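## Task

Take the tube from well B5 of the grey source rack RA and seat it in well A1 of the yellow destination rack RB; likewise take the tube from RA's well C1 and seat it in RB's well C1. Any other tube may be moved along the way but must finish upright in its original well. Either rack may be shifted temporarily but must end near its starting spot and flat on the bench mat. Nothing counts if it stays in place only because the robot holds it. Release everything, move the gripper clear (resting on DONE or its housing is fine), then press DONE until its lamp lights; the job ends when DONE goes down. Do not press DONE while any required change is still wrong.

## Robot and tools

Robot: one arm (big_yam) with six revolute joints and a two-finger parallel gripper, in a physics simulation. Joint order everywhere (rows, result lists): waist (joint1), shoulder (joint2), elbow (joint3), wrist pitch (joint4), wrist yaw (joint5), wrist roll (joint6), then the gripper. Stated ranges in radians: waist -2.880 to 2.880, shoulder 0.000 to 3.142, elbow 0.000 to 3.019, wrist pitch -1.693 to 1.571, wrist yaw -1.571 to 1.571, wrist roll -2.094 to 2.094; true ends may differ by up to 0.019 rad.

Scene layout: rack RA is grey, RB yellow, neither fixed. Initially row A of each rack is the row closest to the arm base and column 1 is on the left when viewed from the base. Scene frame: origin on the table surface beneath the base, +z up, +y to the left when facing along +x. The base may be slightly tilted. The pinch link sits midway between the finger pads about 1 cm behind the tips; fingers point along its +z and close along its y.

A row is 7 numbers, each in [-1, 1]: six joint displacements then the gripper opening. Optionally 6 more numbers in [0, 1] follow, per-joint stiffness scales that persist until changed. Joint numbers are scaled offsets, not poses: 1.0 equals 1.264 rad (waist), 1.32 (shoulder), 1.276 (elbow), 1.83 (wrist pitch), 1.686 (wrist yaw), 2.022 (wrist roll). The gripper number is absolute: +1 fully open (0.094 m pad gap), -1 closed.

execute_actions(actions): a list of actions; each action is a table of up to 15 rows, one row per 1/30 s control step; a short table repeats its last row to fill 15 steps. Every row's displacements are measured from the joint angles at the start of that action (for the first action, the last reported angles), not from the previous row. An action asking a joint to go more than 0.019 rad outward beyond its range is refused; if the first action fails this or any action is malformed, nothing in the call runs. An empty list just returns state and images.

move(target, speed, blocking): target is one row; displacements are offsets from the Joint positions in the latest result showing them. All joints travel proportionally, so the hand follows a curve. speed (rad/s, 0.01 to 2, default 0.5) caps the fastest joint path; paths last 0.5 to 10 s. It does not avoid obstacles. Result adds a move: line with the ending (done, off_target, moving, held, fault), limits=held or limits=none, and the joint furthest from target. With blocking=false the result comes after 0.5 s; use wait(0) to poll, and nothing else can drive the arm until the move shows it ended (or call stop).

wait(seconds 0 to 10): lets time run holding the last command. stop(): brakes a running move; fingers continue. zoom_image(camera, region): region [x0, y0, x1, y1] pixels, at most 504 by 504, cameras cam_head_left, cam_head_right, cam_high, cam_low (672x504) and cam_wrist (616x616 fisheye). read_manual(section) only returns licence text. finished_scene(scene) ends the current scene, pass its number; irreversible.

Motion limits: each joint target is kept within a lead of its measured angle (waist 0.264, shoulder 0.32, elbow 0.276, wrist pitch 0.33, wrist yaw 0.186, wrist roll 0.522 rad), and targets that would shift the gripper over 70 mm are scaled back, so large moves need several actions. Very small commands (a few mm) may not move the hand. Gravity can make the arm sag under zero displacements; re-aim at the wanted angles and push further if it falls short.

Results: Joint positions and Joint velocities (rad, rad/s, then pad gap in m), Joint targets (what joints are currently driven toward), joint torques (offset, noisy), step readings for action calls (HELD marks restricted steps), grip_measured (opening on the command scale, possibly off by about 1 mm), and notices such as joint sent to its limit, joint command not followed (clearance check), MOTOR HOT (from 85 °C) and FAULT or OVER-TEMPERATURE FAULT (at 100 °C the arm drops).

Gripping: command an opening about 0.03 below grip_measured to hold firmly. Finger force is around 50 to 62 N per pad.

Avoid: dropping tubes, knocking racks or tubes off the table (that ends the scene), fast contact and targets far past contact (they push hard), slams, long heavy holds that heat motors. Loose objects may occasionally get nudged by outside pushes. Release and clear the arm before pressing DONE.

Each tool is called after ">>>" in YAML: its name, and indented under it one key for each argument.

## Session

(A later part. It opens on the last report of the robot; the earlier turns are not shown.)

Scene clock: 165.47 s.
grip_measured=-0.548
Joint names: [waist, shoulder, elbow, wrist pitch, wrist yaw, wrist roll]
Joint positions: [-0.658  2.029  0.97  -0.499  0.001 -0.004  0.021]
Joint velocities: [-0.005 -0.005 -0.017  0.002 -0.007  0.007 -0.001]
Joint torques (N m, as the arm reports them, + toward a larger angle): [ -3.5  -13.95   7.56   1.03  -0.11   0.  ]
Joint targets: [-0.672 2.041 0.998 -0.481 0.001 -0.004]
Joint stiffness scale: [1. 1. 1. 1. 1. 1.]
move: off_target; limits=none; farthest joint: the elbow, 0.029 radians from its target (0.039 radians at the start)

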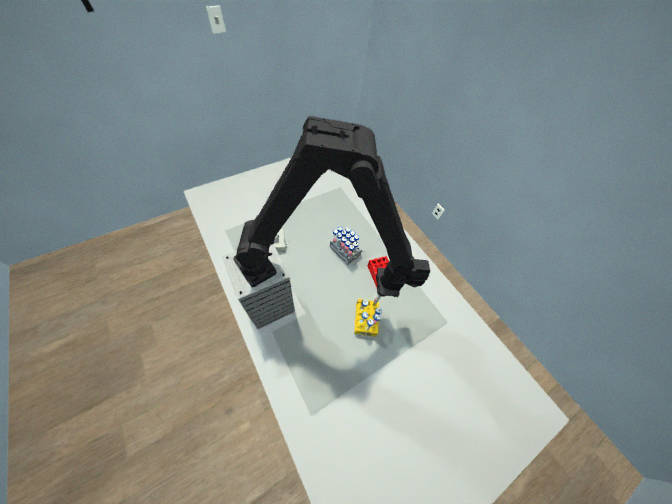

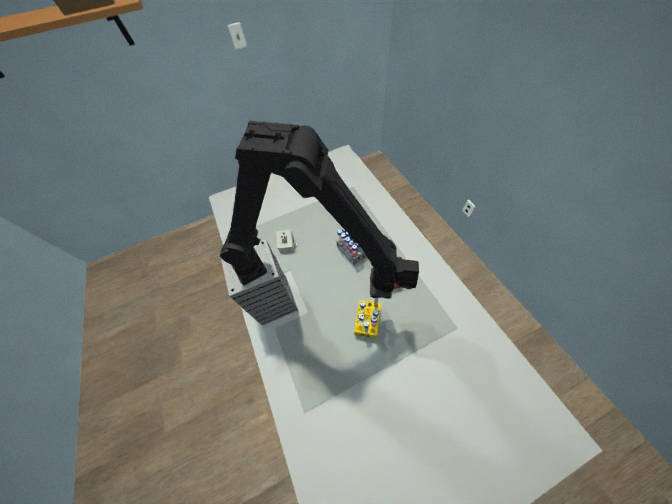

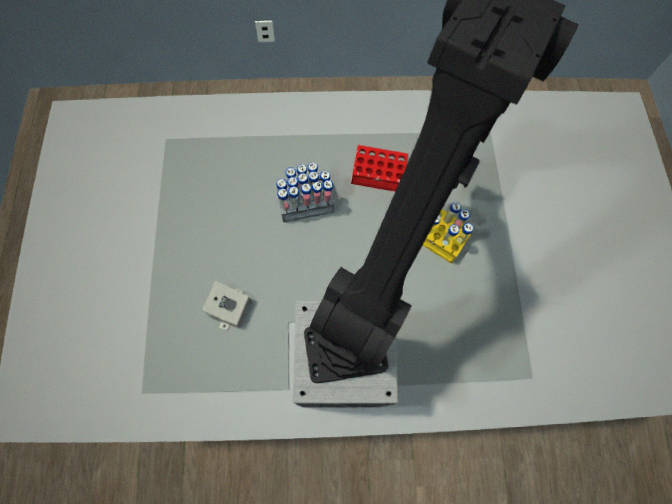

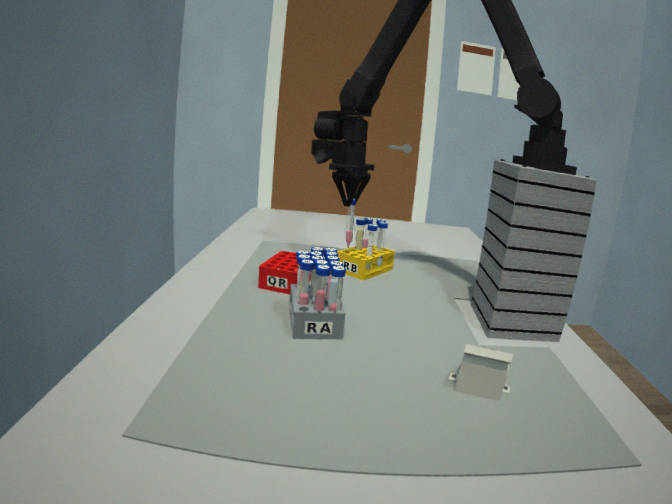

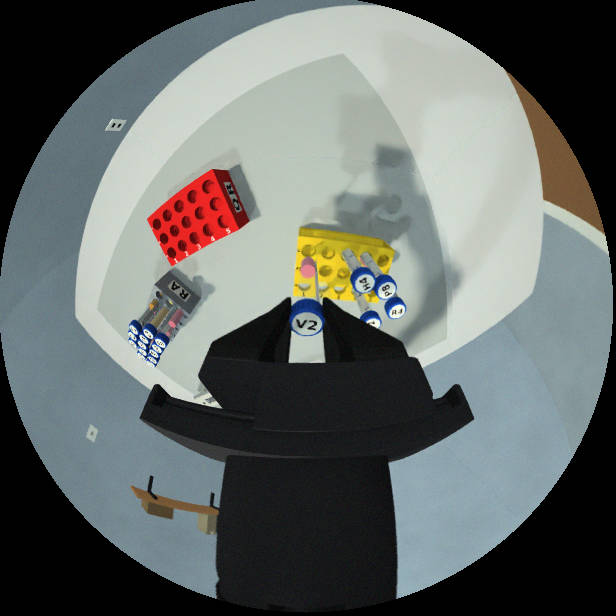

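>>> move:
  target: [0,0.037,0.042,0.015,0,0,-0.58]
  speed: 0.08

>>> zoom_image:
  camera: "cam_wrist"
  region: [230,190,390,330]

>>> zoom_image:
  camera: "cam_low"
  region: [310,180,410,280]

Scene clock: 174.57 s.
grip_measured=-0.548
Joint names: [waist, shoulder, elbow, wrist pitch, wrist yaw, wrist roll]
Joint positions: [-0.658  2.064  0.997 -0.489  0.001 -0.004  0.021]
Joint velocities: [-0.015 -0.005  0.002  0.007 -0.022 -0.007  0.   ]
Joint torques (N m, as the arm reports them, + toward a larger angle): [ -2.38 -13.23   7.43   0.99  -0.11   0.  ]
Joint targets: [-0.658 2.078 1.023 -0.472 0.001 -0.004]
Joint stiffness scale: [1. 1. 1. 1. 1. 1.]
move: off_target; limits=none; farthest joint: the elbow, 0.026 radians from its target (0.054 radians at the start)

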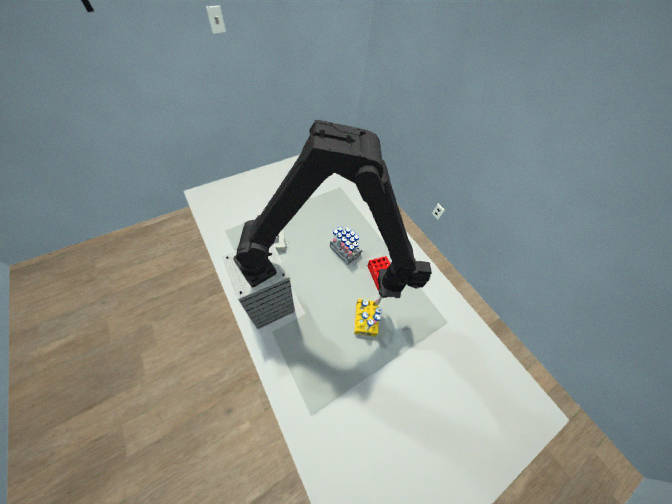

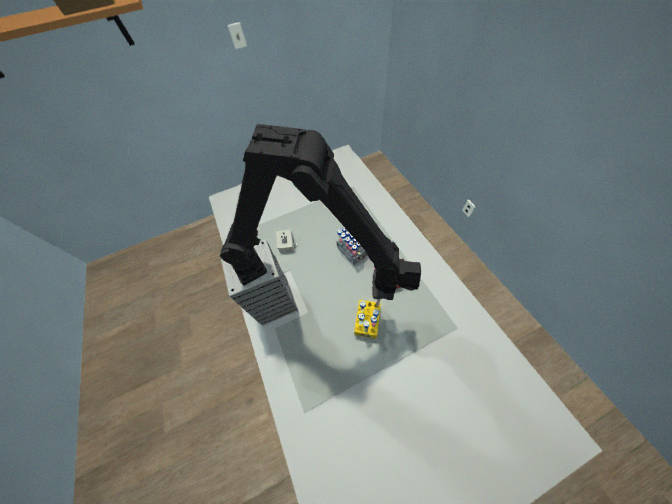

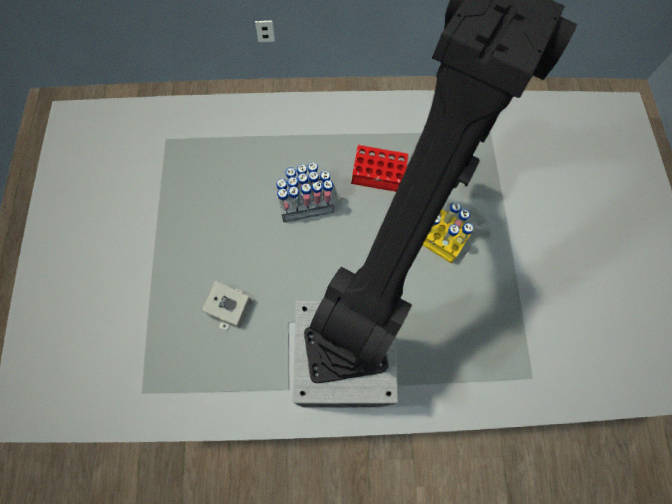

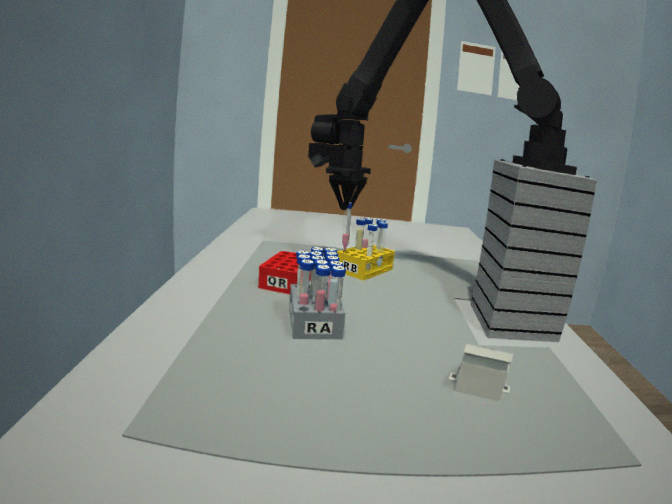

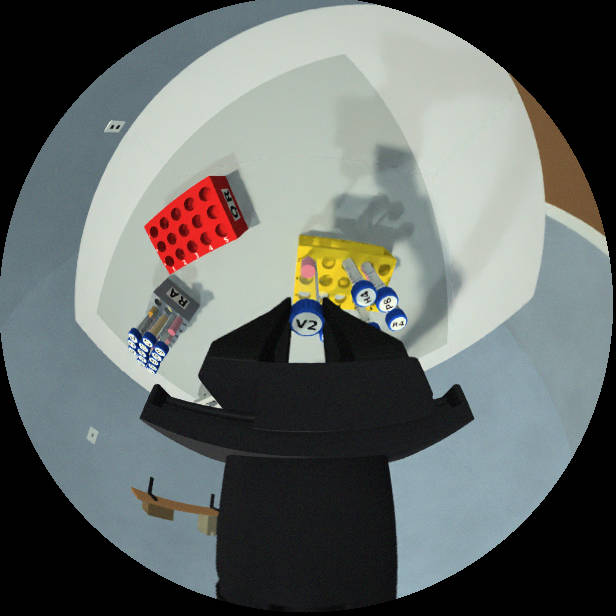

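Region (230, 190, 390, 330) of cam_wrist's 616x616 image, scaled by 3.150, with more detail than that image has; it fills the top 441 rows of this view, and the rest is white.

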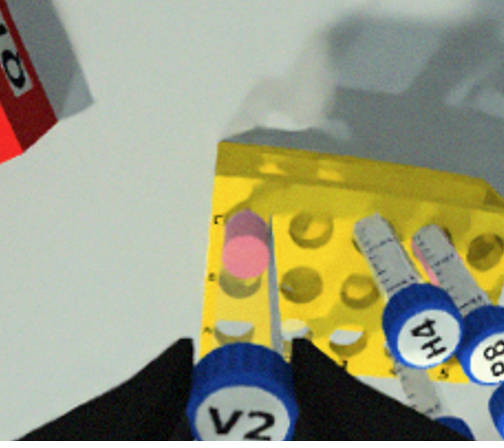

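Region (310, 180, 410, 280) of cam_low's 672x504 image, scaled by 5.040, with more detail than that image has.

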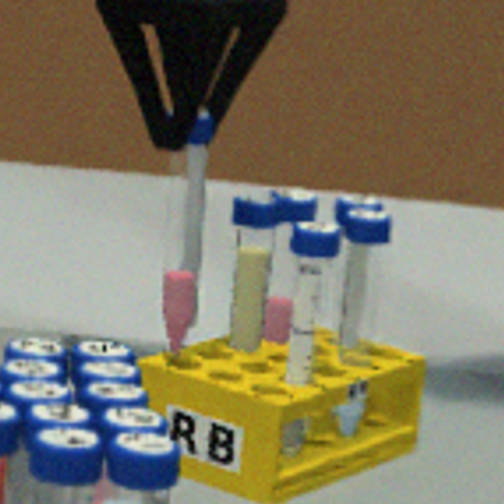

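>>> move:
  target: [0,0.056,0.012,0.042,0,0,-0.58]
  speed: 0.06

>>> zoom_image:
  camera: "cam_wrist"
  region: [230,190,390,330]

>>> zoom_image:
  camera: "cam_low"
  region: [310,180,410,280]

Scene clock: 181.83 s.
grip_measured=-0.548
Joint names: [waist, shoulder, elbow, wrist pitch, wrist yaw, wrist roll]
Joint positions: [-0.658  2.125  0.997 -0.433  0.001 -0.004  0.021]
Joint velocities: [-0.005  0.005 -0.012  0.002 -0.066 -0.066  0.001]
Joint torques (N m, as the arm reports them, + toward a larger angle): [ -1.66 -13.47   5.82   1.18  -0.13  -0.03]
Joint targets: [-0.658 2.138 1.012 -0.412 0.001 -0.004]
Joint stiffness scale: [1. 1. 1. 1. 1. 1.]
move: done; limits=none; farthest joint: the wrist pitch, 0.020 radians from its target (0.077 radians at the start)

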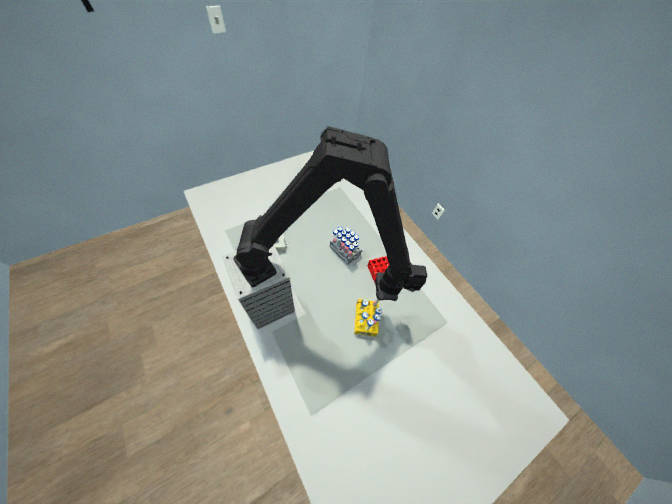

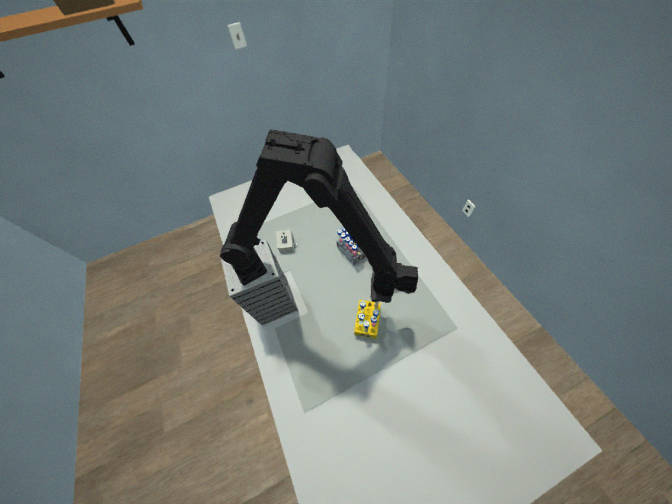

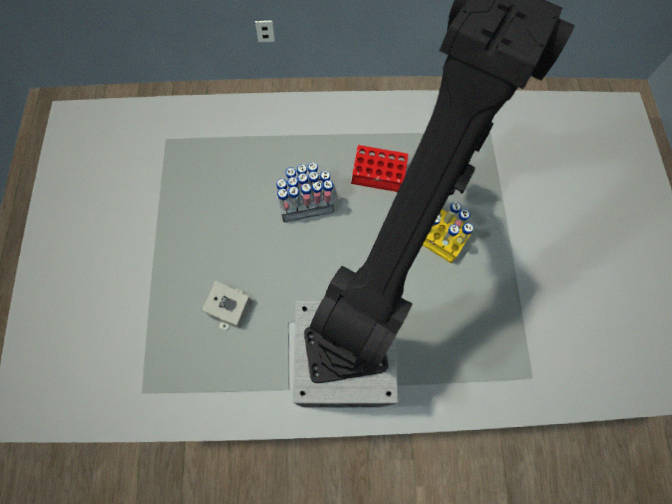

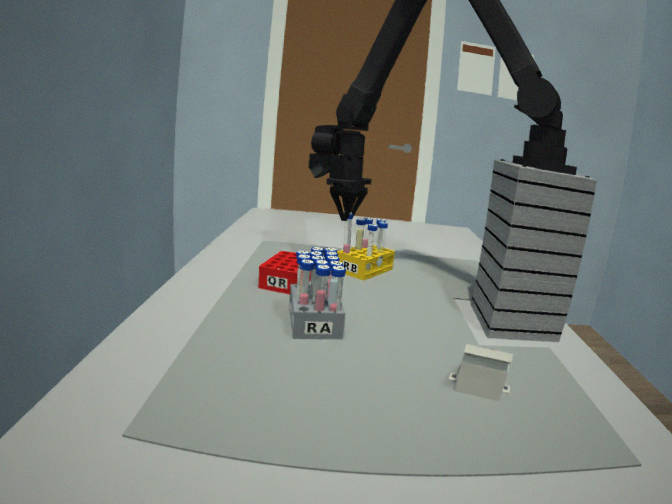

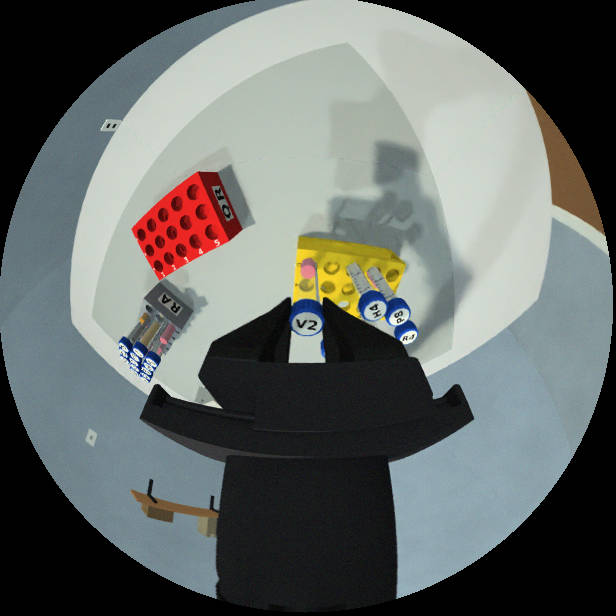

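Region (230, 190, 390, 330) of cam_wrist's 616x616 image, scaled by 3.150, with more detail than that image has; it fills the top 441 rows of this view, and the rest is white.

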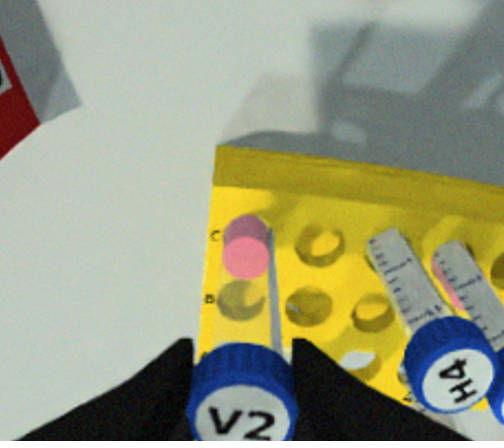

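Region (310, 180, 410, 280) of cam_low's 672x504 image, scaled by 5.040, with more detail than that image has.

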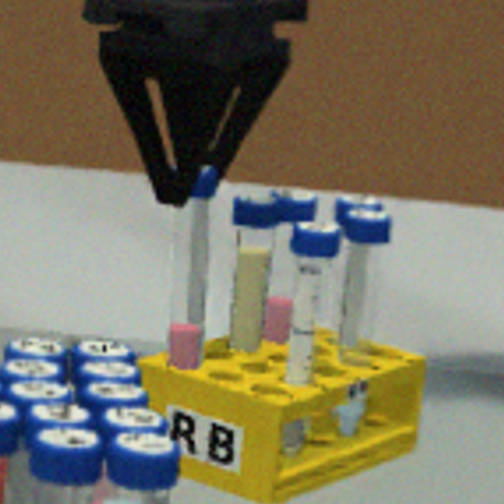

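>>> move:
  target: [0,0.045,0.024,0.032,0,0,-0.58]
  speed: 0.05

>>> zoom_image:
  camera: "cam_low"
  region: [310,180,410,280]

Scene clock: 190.70 s.
grip_measured=-0.548
Joint names: [waist, shoulder, elbow, wrist pitch, wrist yaw, wrist roll]
Joint positions: [-0.658  2.17   1.003 -0.393  0.002 -0.004  0.021]
Joint velocities: [-0.015 -0.015 -0.002 -0.007 -0.007 -0.081  0.   ]
Joint torques (N m, as the arm reports them, + toward a larger angle): [ -2.13 -13.61   6.2    1.19  -0.12  -0.01]
Joint targets: [-0.658 2.185 1.028 -0.374 0.001 -0.004]
Joint stiffness scale: [1. 1. 1. 1. 1. 1.]
move: off_target; limits=none; farthest joint: the elbow, 0.025 radians from its target (0.031 radians at the start)

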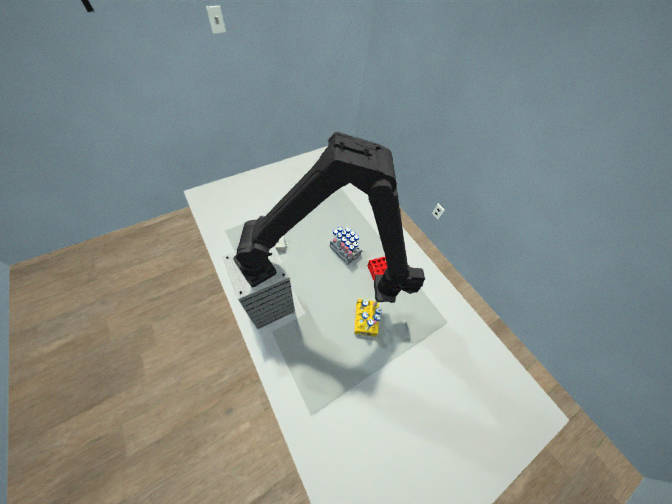

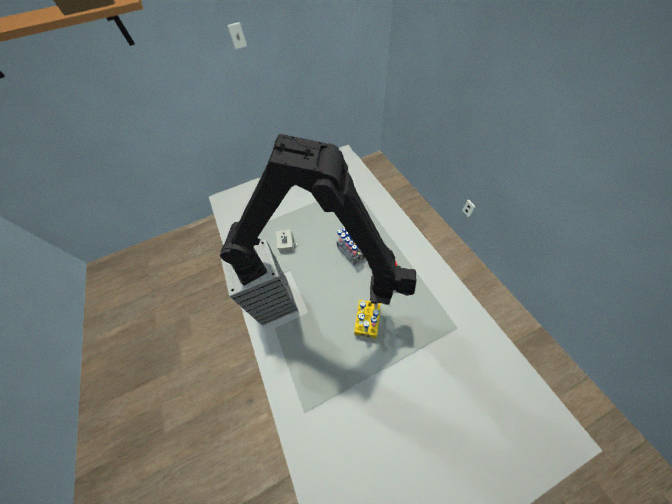

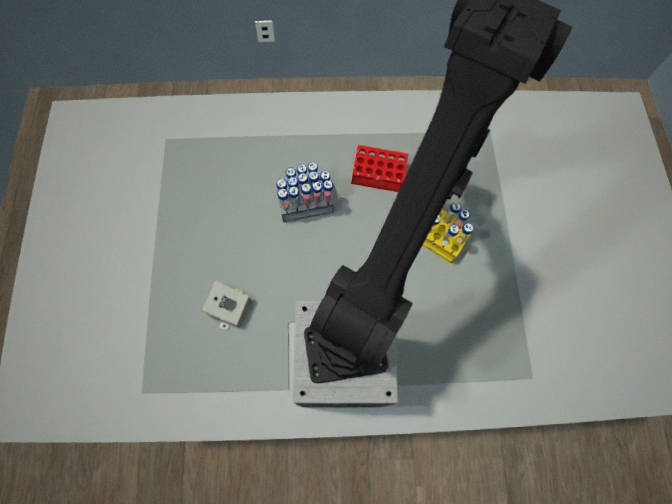

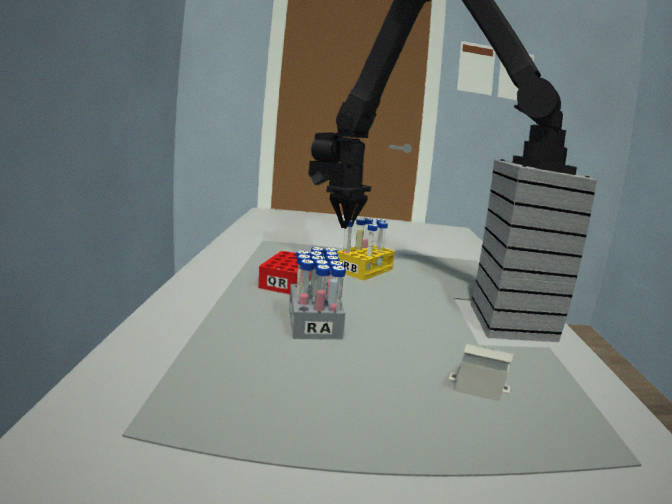

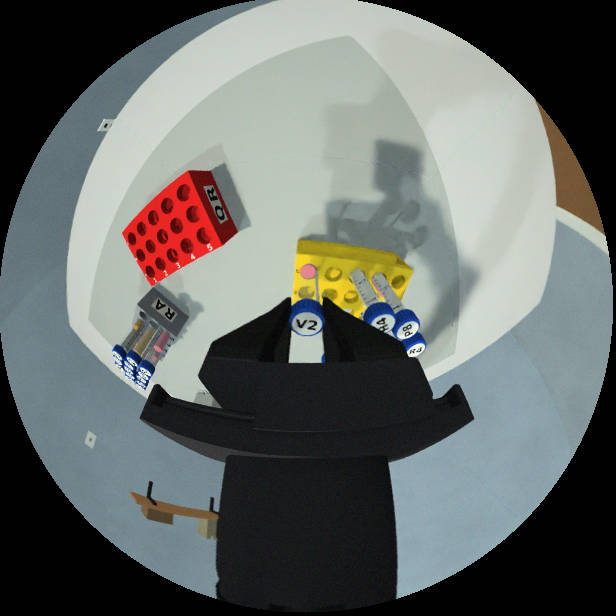

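Region (310, 180, 410, 280) of cam_low's 672x504 image, scaled by 5.040, with more detail than that image has.

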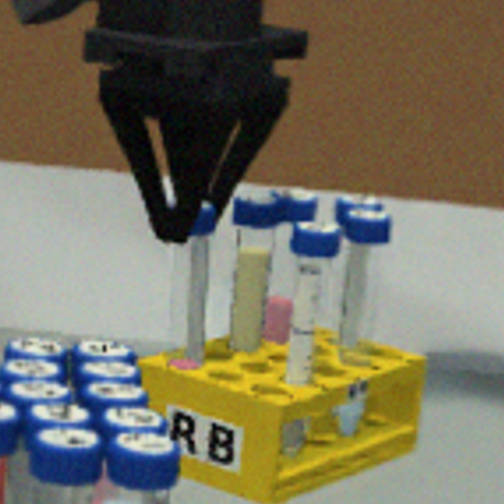

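>>> move:
  target: [0,0,0.01,0,0,0,-0.38]

>>> move:
  target: [0,-0.1,0.005,-0.075,0,0,-0.38]
  speed: 0.25

>>> move:
  target: [0.458,0,-0.062,0.04,0,0.353,-0.38]

>>> zoom_image:
  camera: "cam_wrist"
  region: [200,180,440,380]

Scene clock: 201.57 s.
grip_measured=-0.381
Joint names: [waist, shoulder, elbow, wrist pitch, wrist yaw, wrist roll]
Joint positions: [-0.658  2.17   1.003 -0.393  0.002 -0.004  0.029]
Joint velocities: [ 0.005 -0.005 -0.007  0.002  0.007 -0.051 -0.   ]
Joint torques (N m, as the arm reports them, + toward a larger angle): [ -2.3  -15.16   5.21   0.48  -0.1   -0.01]
Joint targets: [-0.658 2.170 1.016 -0.393 0.002 -0.004]
Joint stiffness scale: [1. 1. 1. 1. 1. 1.]
move: done; limits=none; farthest joint: the elbow, 0.013 radians from its target (0.013 radians at the start)

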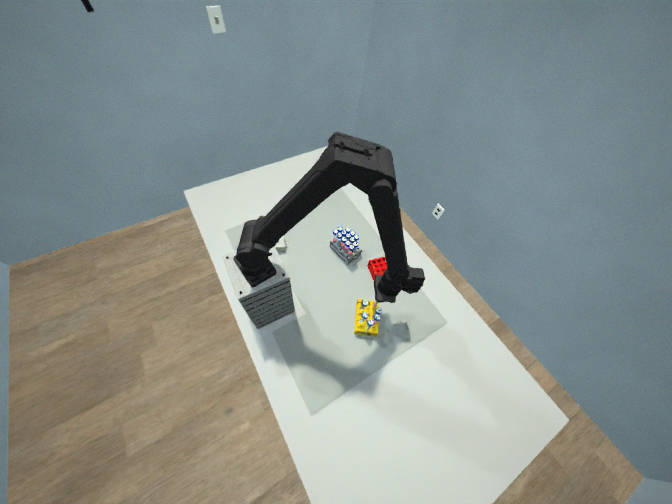

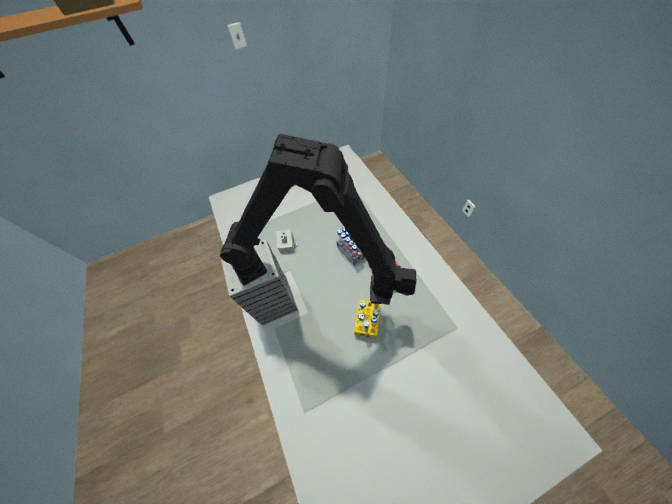

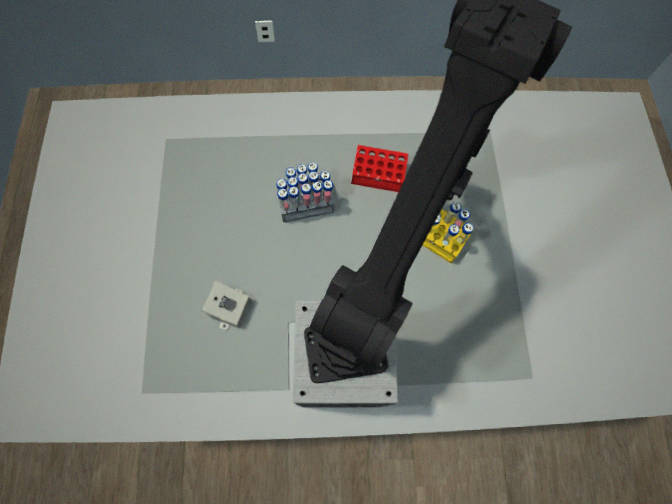

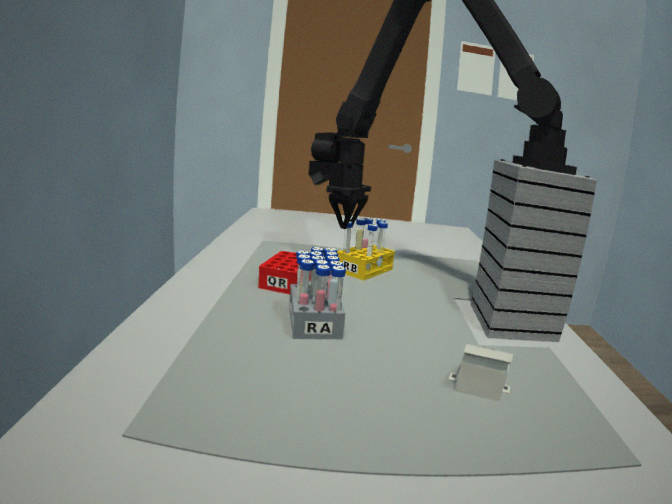

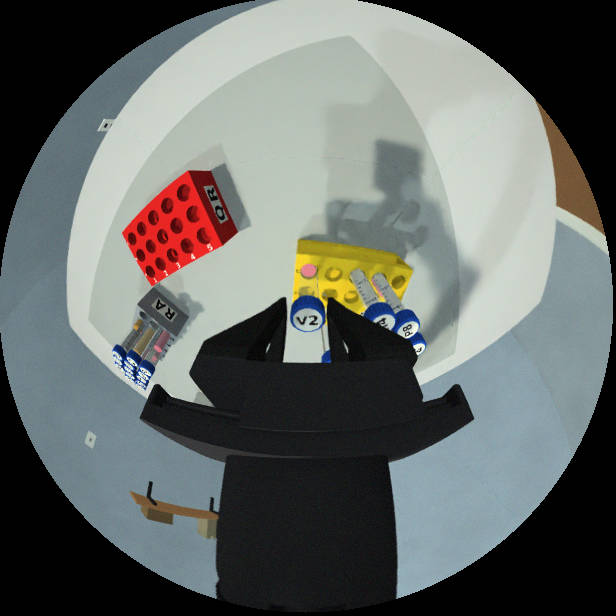

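Scene clock: 202.57 s.
grip_measured=-0.381
Joint names: [waist, shoulder, elbow, wrist pitch, wrist yaw, wrist roll]
Joint positions: [-0.658  2.044  1.003 -0.514  0.002 -0.004  0.029]
Joint velocities: [-0.015  0.005 -0.007  0.002 -0.095  0.007  0.   ]
Joint torques (N m, as the arm reports them, + toward a larger angle): [ -2.31 -15.49   5.85   0.07  -0.11   0.  ]
Joint targets: [-0.658 2.038 1.009 -0.530 0.002 -0.004]
Joint stiffness scale: [1. 1. 1. 1. 1. 1.]
move: done; limits=none; farthest joint: the wrist pitch, 0.016 radians from its target (0.137 radians at the start)

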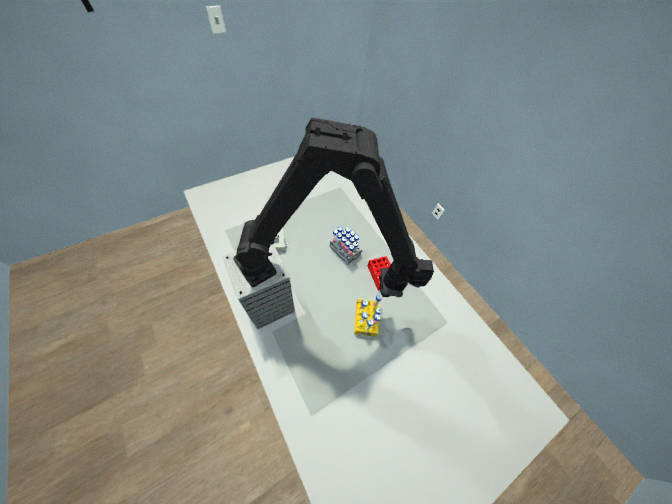

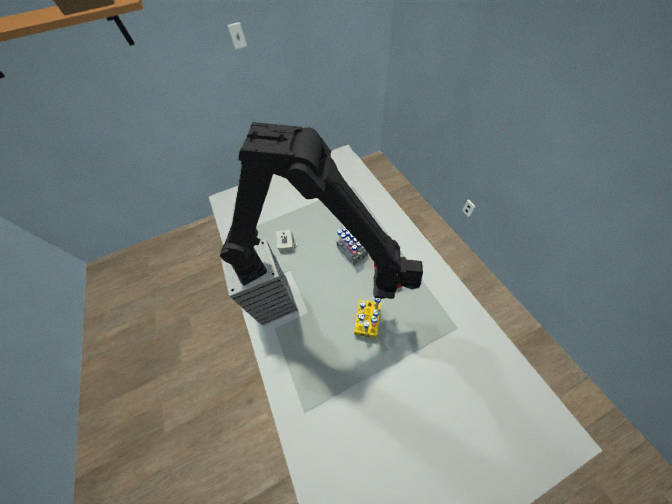

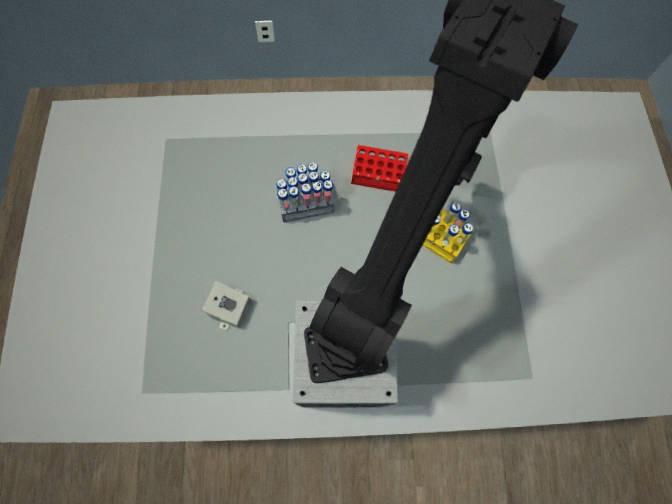

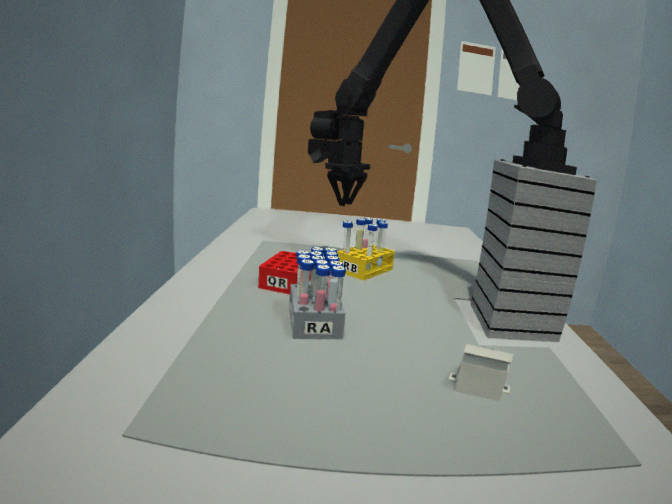

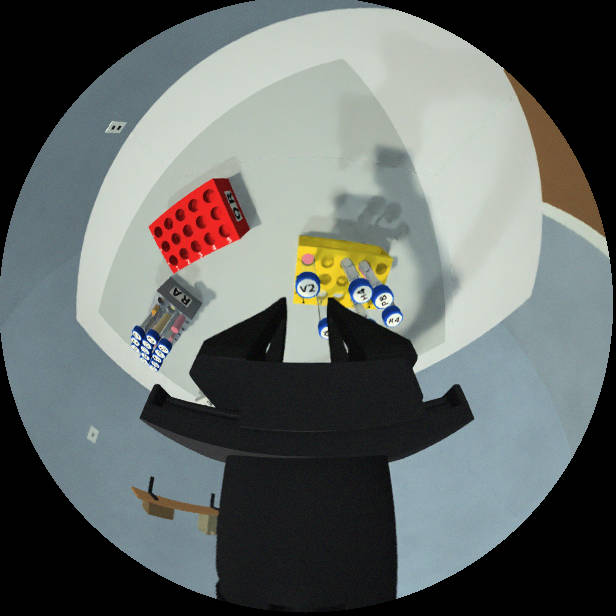

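Scene clock: 204.77 s.
grip_measured=-0.381
Joint names: [waist, shoulder, elbow, wrist pitch, wrist yaw, wrist roll]
Joint positions: [-0.079  2.044  0.926 -0.459  0.002  0.698  0.029]
Joint velocities: [ 0.015  0.015 -0.002  0.002  0.022 -0.051 -0.   ]
Joint torques (N m, as the arm reports them, + toward a larger angle): [ -2.35 -13.92   4.27   0.9   -0.06   0.12]
Joint targets: [-0.080 2.044 0.923 -0.441 0.002 0.710]
Joint stiffness scale: [1. 1. 1. 1. 1. 1.]
move: done; limits=none; farthest joint: the wrist pitch, 0.018 radians from its target (0.073 radians at the start)

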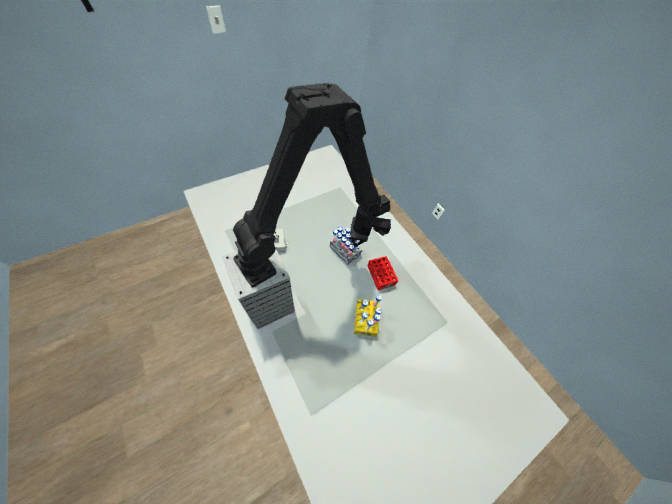

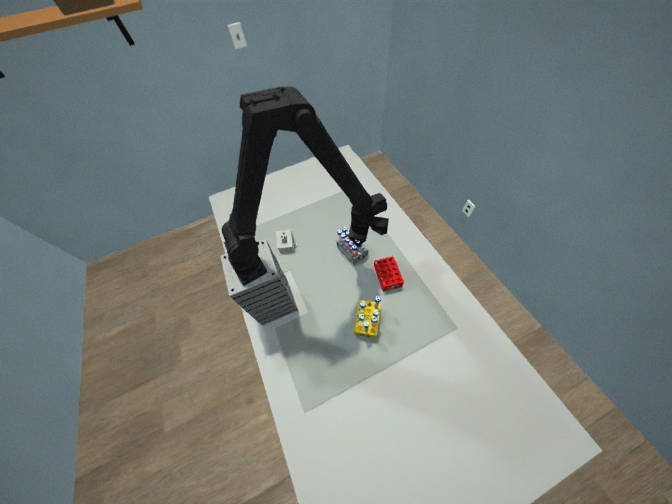

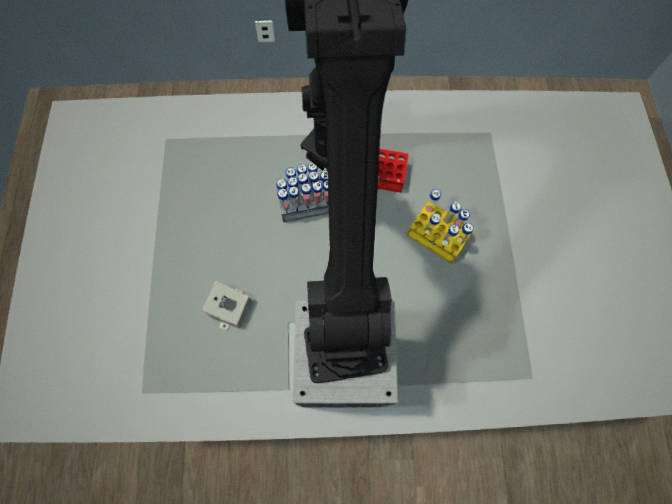

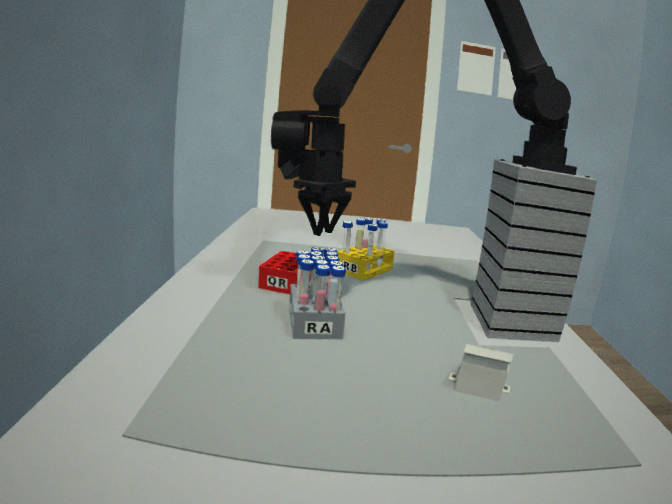

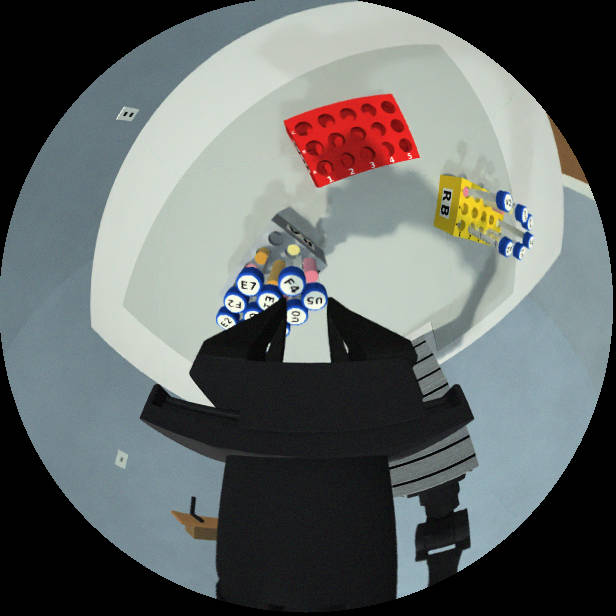

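Region (200, 180, 440, 380) of cam_wrist's 616x616 image, scaled by 2.100, with more detail than that image has.

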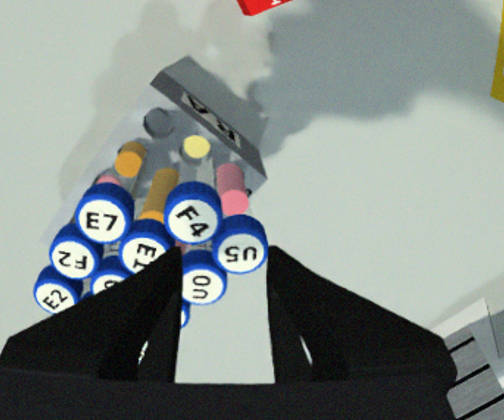

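>>> move:
  target: [0.012,0.066,0.058,0.034,0,0.005,-0.38]
  speed: 0.12

>>> zoom_image:
  camera: "cam_wrist"
  region: [200,180,440,380]

Scene clock: 213.50 s.
grip_measured=-0.381
Joint names: [waist, shoulder, elbow, wrist pitch, wrist yaw, wrist roll]
Joint positions: [-0.079  2.117  0.978 -0.413  0.002  0.699  0.029]
Joint velocities: [-0.015 -0.005  0.007 -0.007  0.022 -0.022 -0.001]
Joint torques (N m, as the arm reports them, + toward a larger angle): [ -0.57 -13.57   6.47   0.97  -0.09   0.07]
Joint targets: [-0.064 2.131 1.000 -0.396 0.002 0.708]
Joint stiffness scale: [1. 1. 1. 1. 1. 1.]
move: off_target; limits=none; farthest joint: the elbow, 0.022 radians from its target (0.074 radians at the start)

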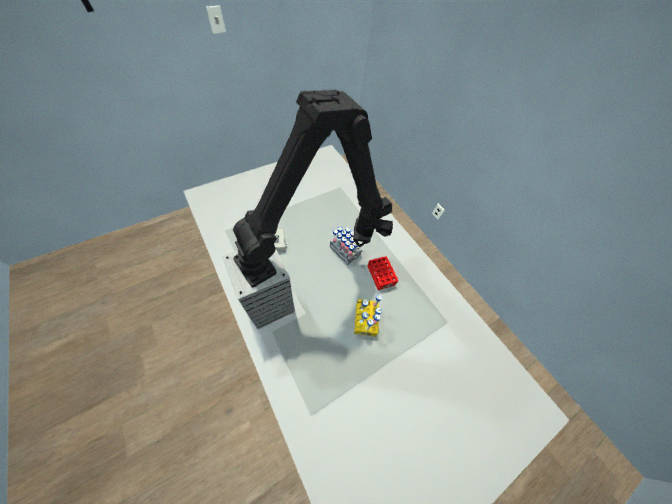

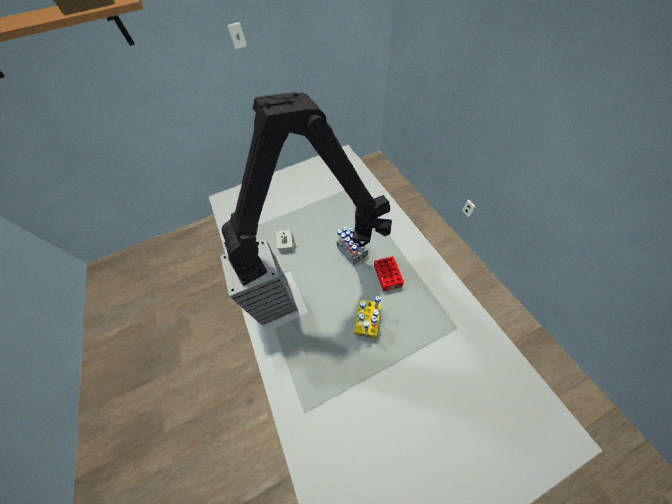

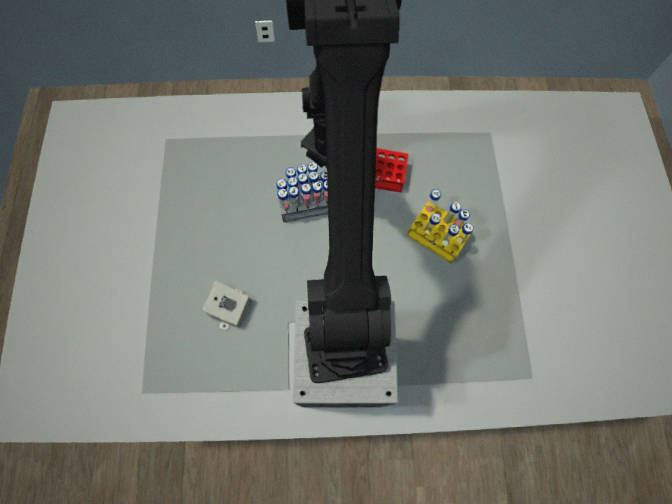

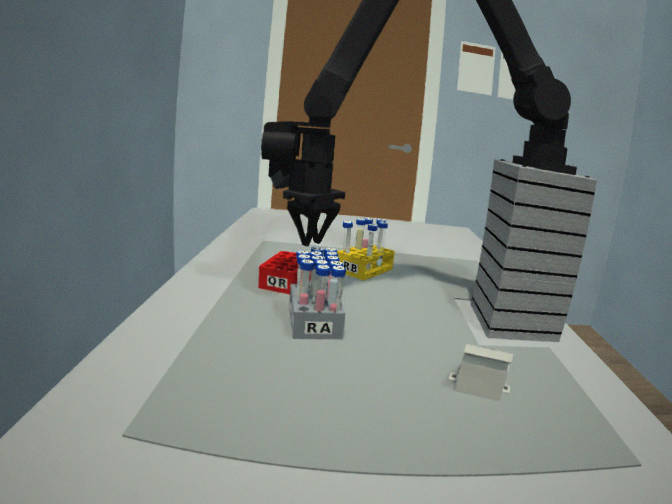

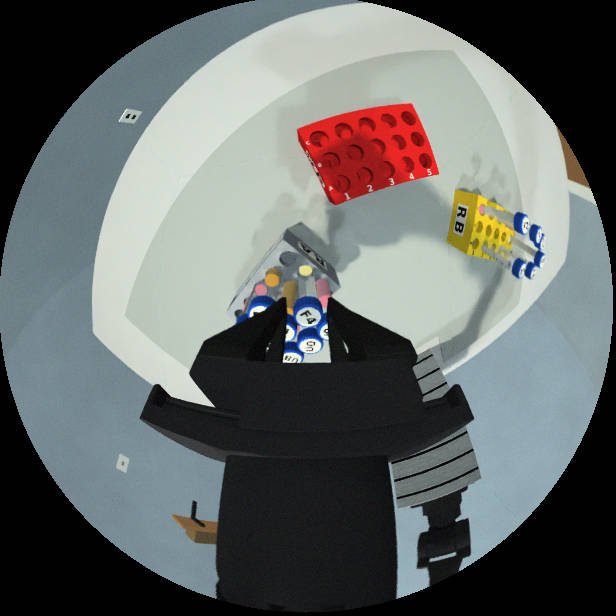

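Region (200, 180, 440, 380) of cam_wrist's 616x616 image, scaled by 2.100, with more detail than that image has.

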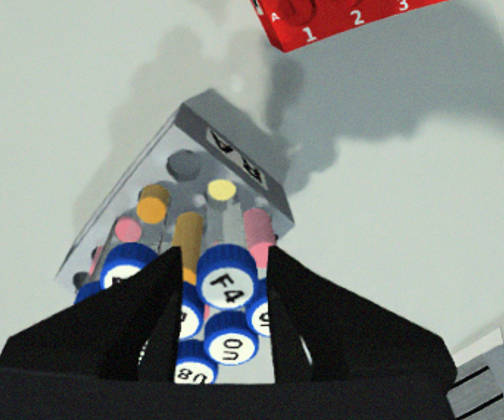

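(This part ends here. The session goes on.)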